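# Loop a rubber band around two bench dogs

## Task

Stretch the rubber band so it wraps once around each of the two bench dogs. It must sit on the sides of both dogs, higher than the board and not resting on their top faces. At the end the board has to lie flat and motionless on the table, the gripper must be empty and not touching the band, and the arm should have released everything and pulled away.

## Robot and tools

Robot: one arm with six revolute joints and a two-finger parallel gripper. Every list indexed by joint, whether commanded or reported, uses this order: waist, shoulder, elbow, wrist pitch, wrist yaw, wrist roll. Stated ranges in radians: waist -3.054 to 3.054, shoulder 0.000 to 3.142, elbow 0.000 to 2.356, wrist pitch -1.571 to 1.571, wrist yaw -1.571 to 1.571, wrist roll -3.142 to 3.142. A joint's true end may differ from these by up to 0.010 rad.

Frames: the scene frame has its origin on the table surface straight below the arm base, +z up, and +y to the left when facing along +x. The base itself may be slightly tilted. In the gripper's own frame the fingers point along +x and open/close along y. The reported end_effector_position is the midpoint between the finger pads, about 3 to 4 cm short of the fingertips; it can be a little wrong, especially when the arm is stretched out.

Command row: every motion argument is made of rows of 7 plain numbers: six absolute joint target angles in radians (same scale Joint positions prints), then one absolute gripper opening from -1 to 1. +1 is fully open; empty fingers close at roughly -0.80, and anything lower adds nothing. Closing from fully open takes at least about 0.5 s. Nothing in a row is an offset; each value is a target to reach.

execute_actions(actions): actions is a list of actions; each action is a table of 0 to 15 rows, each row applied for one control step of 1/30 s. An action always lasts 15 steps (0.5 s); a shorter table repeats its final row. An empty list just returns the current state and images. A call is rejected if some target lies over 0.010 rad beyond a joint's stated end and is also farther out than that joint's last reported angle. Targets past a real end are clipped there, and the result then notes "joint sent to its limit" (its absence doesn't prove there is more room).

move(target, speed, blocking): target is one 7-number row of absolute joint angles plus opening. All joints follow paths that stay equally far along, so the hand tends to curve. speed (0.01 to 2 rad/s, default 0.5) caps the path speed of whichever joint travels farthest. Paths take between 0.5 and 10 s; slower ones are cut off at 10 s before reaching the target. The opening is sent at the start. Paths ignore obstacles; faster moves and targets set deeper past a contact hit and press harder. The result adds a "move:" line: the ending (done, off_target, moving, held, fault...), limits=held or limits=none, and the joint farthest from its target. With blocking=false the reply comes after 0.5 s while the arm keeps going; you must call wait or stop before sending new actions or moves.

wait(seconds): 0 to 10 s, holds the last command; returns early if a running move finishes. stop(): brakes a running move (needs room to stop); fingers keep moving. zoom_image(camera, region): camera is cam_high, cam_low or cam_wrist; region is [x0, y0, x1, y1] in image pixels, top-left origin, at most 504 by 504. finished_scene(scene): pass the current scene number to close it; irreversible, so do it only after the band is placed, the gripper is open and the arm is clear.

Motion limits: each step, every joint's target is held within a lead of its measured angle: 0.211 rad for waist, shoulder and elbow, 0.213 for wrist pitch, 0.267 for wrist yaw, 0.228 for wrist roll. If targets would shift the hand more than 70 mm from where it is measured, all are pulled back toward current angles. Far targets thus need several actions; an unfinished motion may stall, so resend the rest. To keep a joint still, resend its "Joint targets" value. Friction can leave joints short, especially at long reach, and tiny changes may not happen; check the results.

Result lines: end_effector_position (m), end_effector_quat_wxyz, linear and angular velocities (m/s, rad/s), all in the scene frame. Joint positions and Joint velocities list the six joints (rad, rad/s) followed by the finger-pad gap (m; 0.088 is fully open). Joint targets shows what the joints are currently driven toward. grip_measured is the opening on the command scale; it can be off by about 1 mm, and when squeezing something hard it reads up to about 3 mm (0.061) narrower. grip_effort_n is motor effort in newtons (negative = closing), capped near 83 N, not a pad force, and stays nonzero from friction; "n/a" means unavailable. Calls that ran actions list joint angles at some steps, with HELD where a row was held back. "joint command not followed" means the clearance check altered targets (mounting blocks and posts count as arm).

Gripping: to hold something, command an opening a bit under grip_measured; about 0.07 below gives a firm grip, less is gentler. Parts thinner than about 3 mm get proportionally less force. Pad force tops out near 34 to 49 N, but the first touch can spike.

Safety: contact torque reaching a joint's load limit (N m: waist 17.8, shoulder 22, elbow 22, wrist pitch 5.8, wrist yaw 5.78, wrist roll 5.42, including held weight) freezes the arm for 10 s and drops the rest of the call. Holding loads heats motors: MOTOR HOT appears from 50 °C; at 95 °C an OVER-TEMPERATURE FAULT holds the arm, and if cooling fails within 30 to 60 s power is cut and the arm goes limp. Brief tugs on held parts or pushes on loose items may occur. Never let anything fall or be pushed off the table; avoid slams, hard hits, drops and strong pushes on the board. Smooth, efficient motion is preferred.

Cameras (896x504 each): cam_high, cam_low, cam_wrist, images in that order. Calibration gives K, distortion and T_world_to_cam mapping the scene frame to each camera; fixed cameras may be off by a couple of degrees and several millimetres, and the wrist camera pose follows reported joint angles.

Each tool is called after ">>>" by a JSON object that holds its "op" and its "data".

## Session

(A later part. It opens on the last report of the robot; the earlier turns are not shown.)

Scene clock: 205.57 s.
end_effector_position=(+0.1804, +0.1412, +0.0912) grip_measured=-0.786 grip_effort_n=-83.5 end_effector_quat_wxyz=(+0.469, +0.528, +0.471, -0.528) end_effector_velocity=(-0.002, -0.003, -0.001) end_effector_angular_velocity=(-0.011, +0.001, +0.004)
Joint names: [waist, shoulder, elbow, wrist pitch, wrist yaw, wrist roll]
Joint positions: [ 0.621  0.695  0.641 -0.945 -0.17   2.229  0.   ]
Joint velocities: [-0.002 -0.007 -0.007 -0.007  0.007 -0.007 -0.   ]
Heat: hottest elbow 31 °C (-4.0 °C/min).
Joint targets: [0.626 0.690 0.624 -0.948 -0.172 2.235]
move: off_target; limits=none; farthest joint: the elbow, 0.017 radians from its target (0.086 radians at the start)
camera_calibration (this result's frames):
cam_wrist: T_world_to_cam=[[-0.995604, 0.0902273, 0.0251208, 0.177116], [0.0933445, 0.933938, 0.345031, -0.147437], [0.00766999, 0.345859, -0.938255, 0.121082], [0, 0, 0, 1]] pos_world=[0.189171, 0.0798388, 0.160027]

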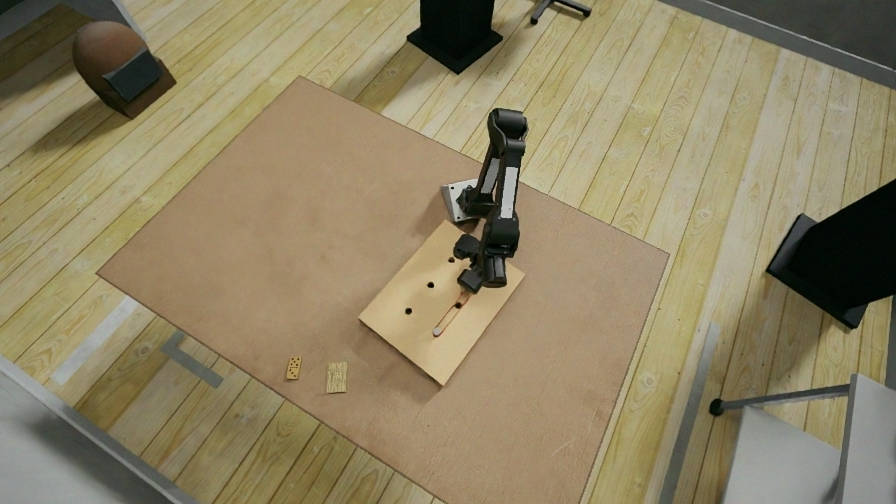

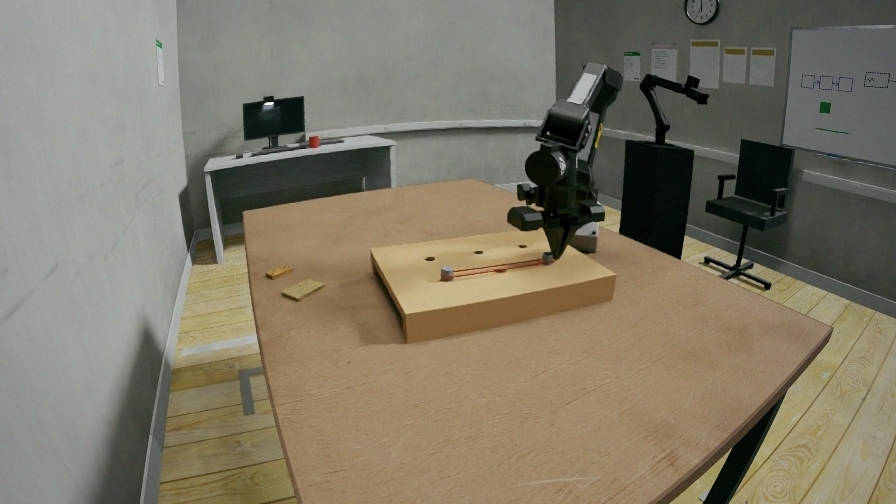

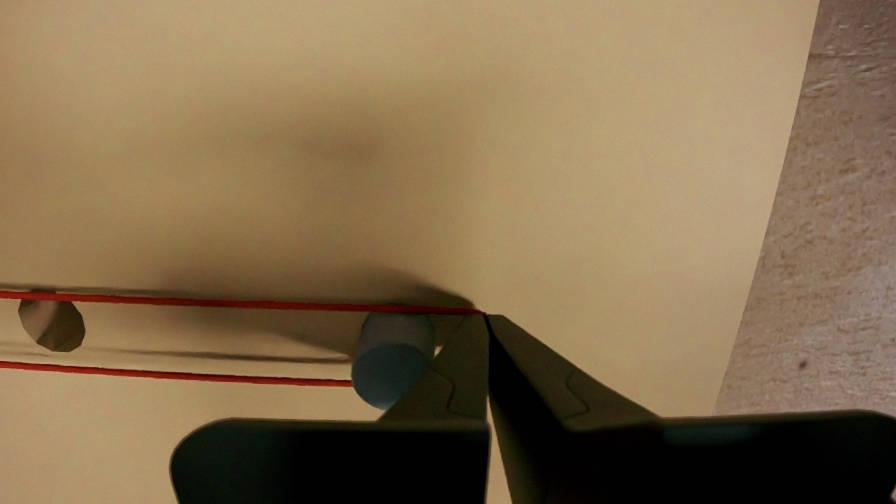

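>>> {"op": "execute_actions", "data": {"actions": [[[0.626,0.690,0.635,-0.948,-0.172,2.235,-0.70]]]}}

>>> {"op": "move", "data": {"target": [0.603,0.670,0.672,-0.997,-0.178,2.22,-0.70], "speed": 0.06}}

>>> {"op": "zoom_image", "data": {"camera": "cam_low", "region": [430, 200, 610, 300]}}

Scene clock: 210.17 s.
end_effector_position=(+0.1800, +0.1414, +0.0912) grip_measured=-0.706 grip_effort_n=14.2 end_effector_quat_wxyz=(+0.469, +0.528, +0.472, -0.528) end_effector_velocity=(-0.003, +0.000, +0.001) end_effector_angular_velocity=(+0.006, +0.007, +0.009)
Joint names: [waist, shoulder, elbow, wrist pitch, wrist yaw, wrist roll]
Joint positions: [ 0.623  0.695  0.641 -0.946 -0.17   2.229  0.004]
Joint velocities: [ 0.002 -0.007 -0.002 -0.007 -0.007 -0.007  0.001]
Heat: hottest elbow 31 °C (-3.0 °C/min).
Joint targets: [0.626 0.690 0.635 -0.948 -0.172 2.235]
Step readings (joint positions):
0: [0.621 0.695 0.641 -0.945 -0.170 2.229]
1: [0.621 0.695 0.641 -0.945 -0.170 2.229]
2: [0.621 0.695 0.641 -0.945 -0.170 2.229]
4: [0.621 0.695 0.641 -0.945 -0.170 2.229]
8: [0.623 0.695 0.641 -0.946 -0.170 2.229]
15: Joint positions above
camera_calibration (this result's frames):
cam_wrist: T_world_to_cam=[[-0.995688, 0.0888314, 0.0267189, 0.176766], [0.0925857, 0.933893, 0.345358, -0.147503], [0.00572606, 0.346343, -0.938091, 0.121231], [0, 0, 0, 1]] pos_world=[0.188966, 0.0800621, 0.159944]

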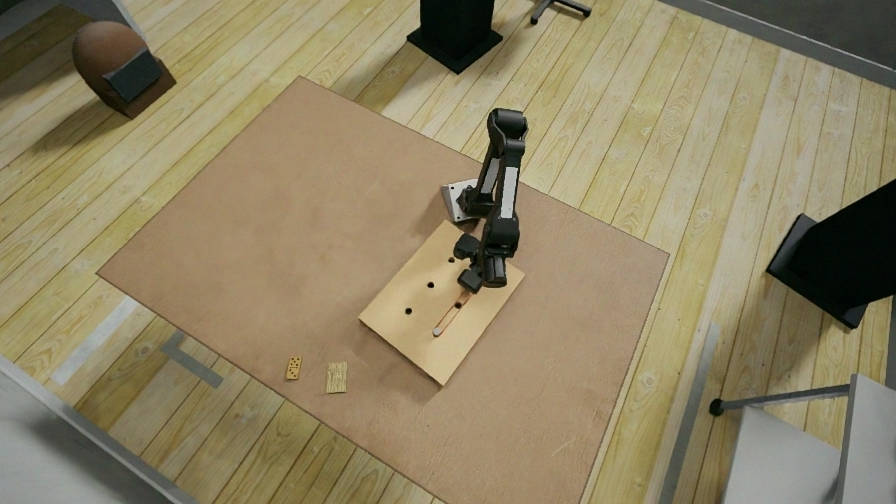

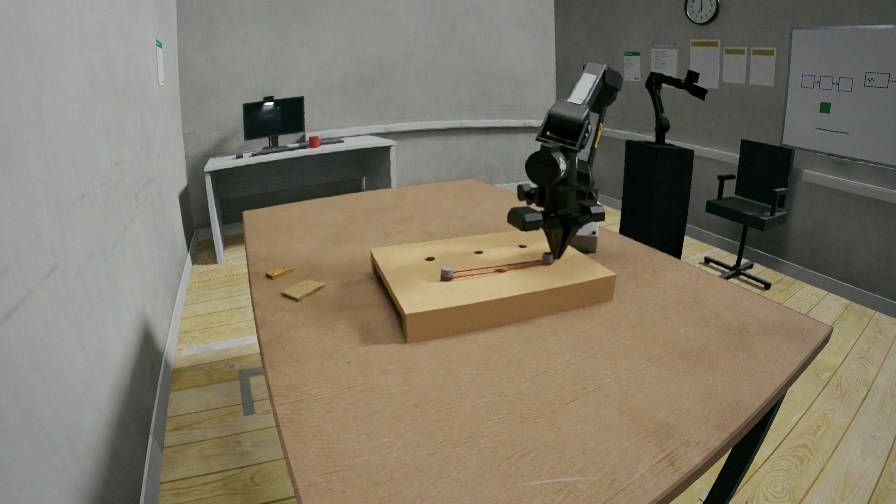

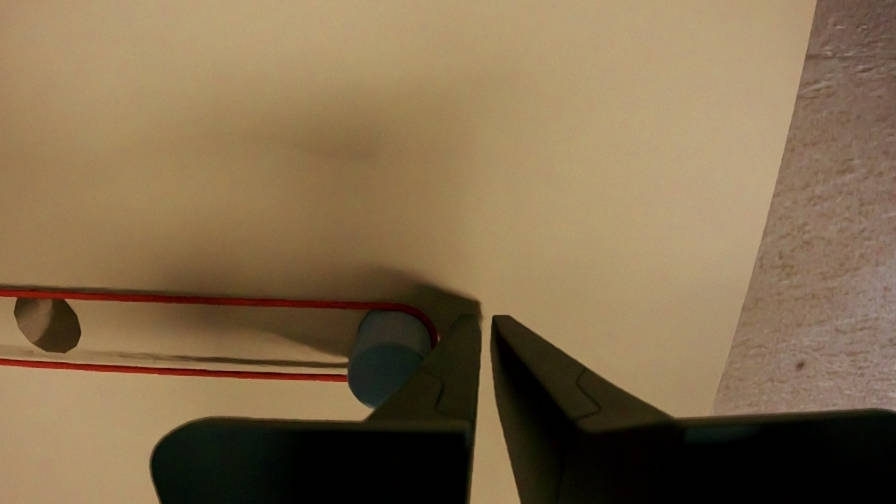

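Scene clock: 211.37 s.
end_effector_position=(+0.1794, +0.1399, +0.1002) grip_measured=-0.702 grip_effort_n=14.2 end_effector_quat_wxyz=(+0.468, +0.529, +0.467, -0.532) end_effector_velocity=(-0.003, +0.000, -0.000) end_effector_angular_velocity=(+0.004, +0.011, +0.008)
Joint names: [waist, shoulder, elbow, wrist pitch, wrist yaw, wrist roll]
Joint positions: [ 0.606  0.677  0.666 -0.994 -0.174  2.226  0.005]
Joint velocities: [ 0.002 -0.002 -0.002 -0.007 -0.007 -0.007 -0.   ]
Heat: hottest elbow 31 °C (-3.0 °C/min).
Joint targets: [0.603 0.670 0.672 -0.997 -0.178 2.220]
move: done; limits=none; farthest joint: the shoulder, 0.007 radians from its target (0.025 radians at the start)
camera_calibration (this result's frames):
cam_wrist: T_world_to_cam=[[-0.99467, 0.100068, 0.0248469, 0.174483], [0.102536, 0.934701, 0.340324, -0.150536], [0.010831, 0.341057, -0.93998, 0.130192], [0, 0, 0, 1]] pos_world=[0.187578, 0.0788435, 0.169273]

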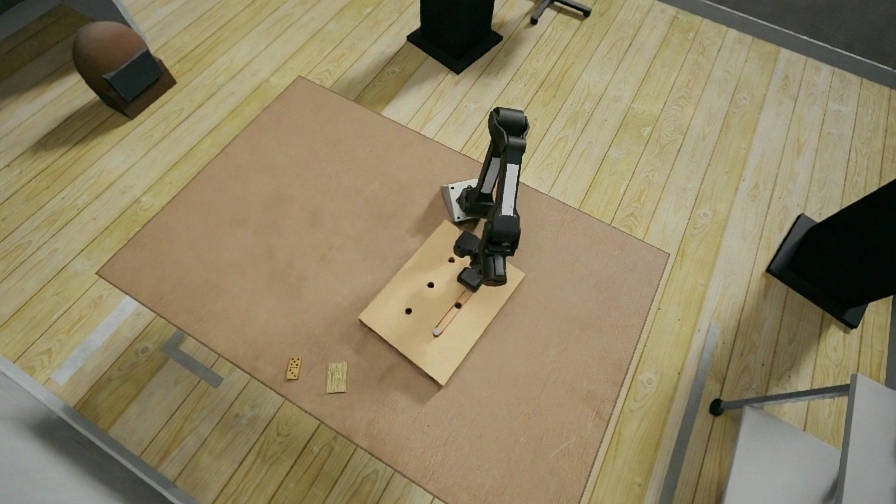

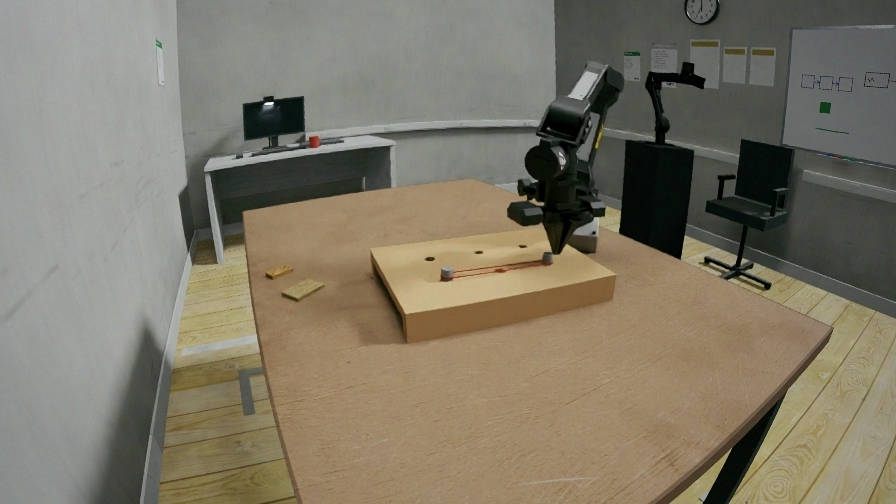

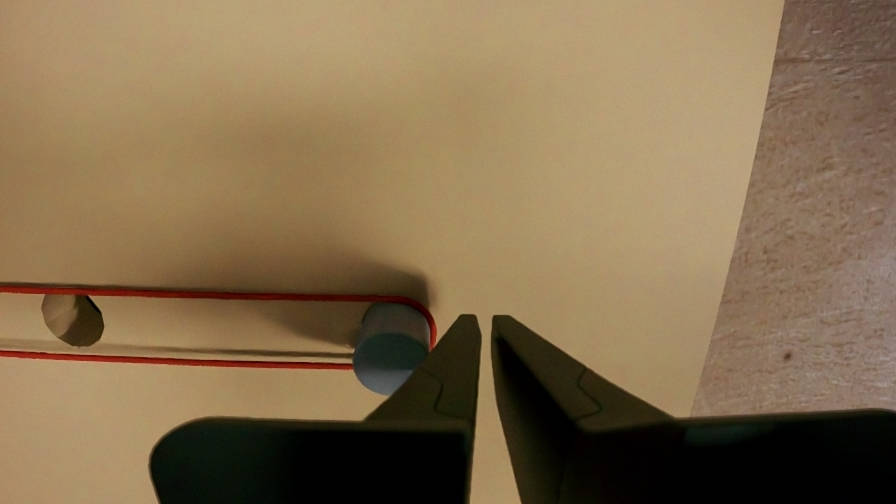

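Region (430, 200, 610, 300) of cam_low's 896x504 image, scaled by 2.800, with more detail than that image has.

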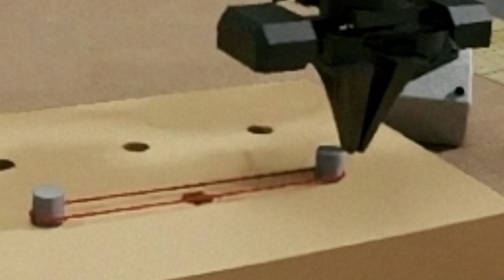

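>>> {"op": "move", "data": {"target": [0.50,0.50,0.90,-1.40,-0.2,2.12,0], "speed": 0.5}}

Scene clock: 215.70 s.
end_effector_position=(+0.1536, +0.1321, +0.1805) grip_measured=-0.002 grip_effort_n=14.2 end_effector_quat_wxyz=(+0.484, +0.527, +0.458, -0.528) end_effector_velocity=(+0.000, -0.001, +0.003) end_effector_angular_velocity=(-0.007, -0.012, +0.017)
Joint names: [waist, shoulder, elbow, wrist pitch, wrist yaw, wrist roll]
Joint positions: [ 0.503  0.506  0.893 -1.397 -0.196  2.126  0.039]
Joint velocities: [-0.007 -0.007  0.007 -0.007  0.007 -0.022  0.   ]
Heat: hottest elbow 32 °C (-2.0 °C/min).
Joint targets: [0.500 0.500 0.900 -1.400 -0.200 2.120]
move: done; limits=none; farthest joint: the elbow, 0.007 radians from its target (0.234 radians at the start)
camera_calibration (this result's frames):
cam_wrist: T_world_to_cam=[[-0.996228, 0.0867369, -0.00261677, 0.154657], [0.0813349, 0.943843, 0.320226, -0.162267], [0.0302452, 0.318805, -0.947338, 0.209931], [0, 0, 0, 1]] pos_world=[0.160922, 0.0728133, 0.251243]

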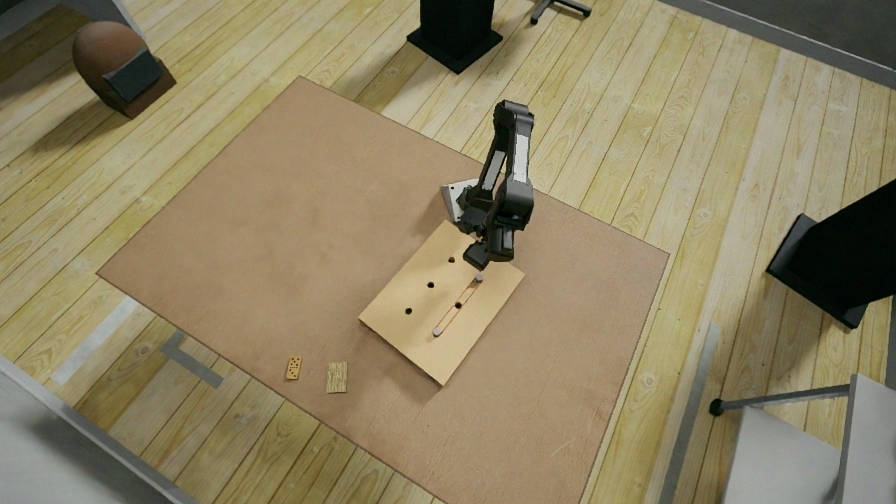

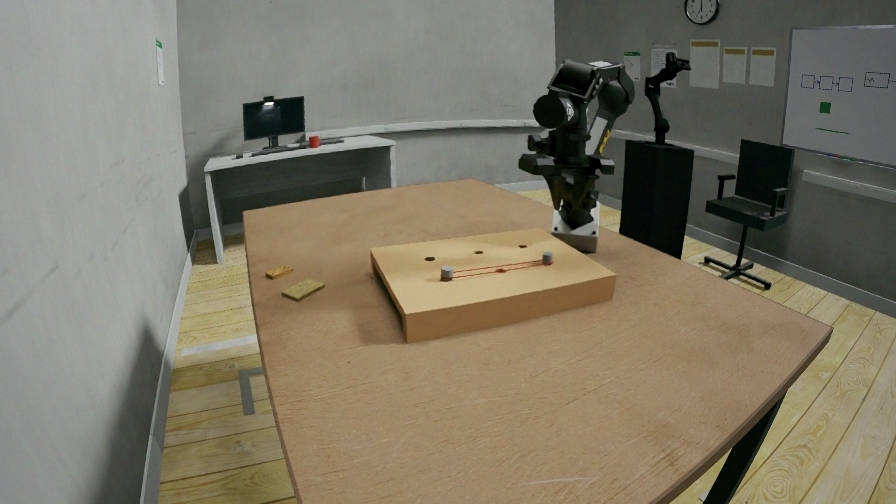

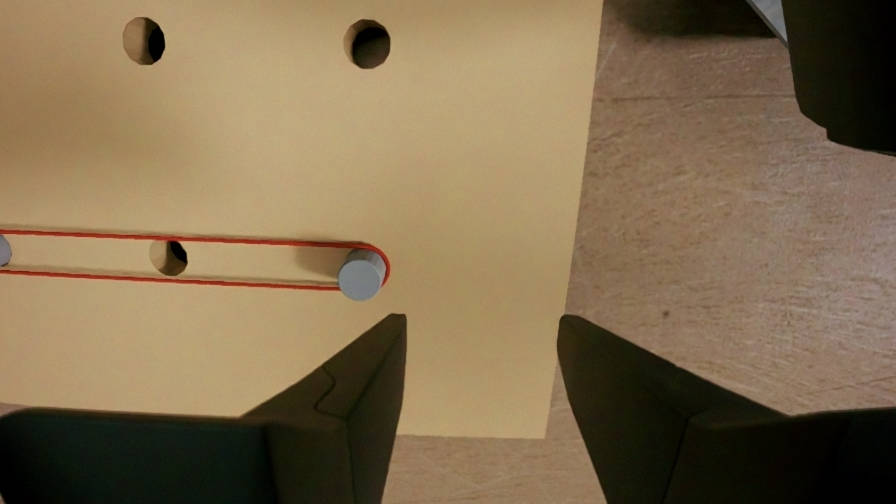

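>>> {"op": "finished_scene", "data": {"scene": 1}}

The scene is finished: the task was done.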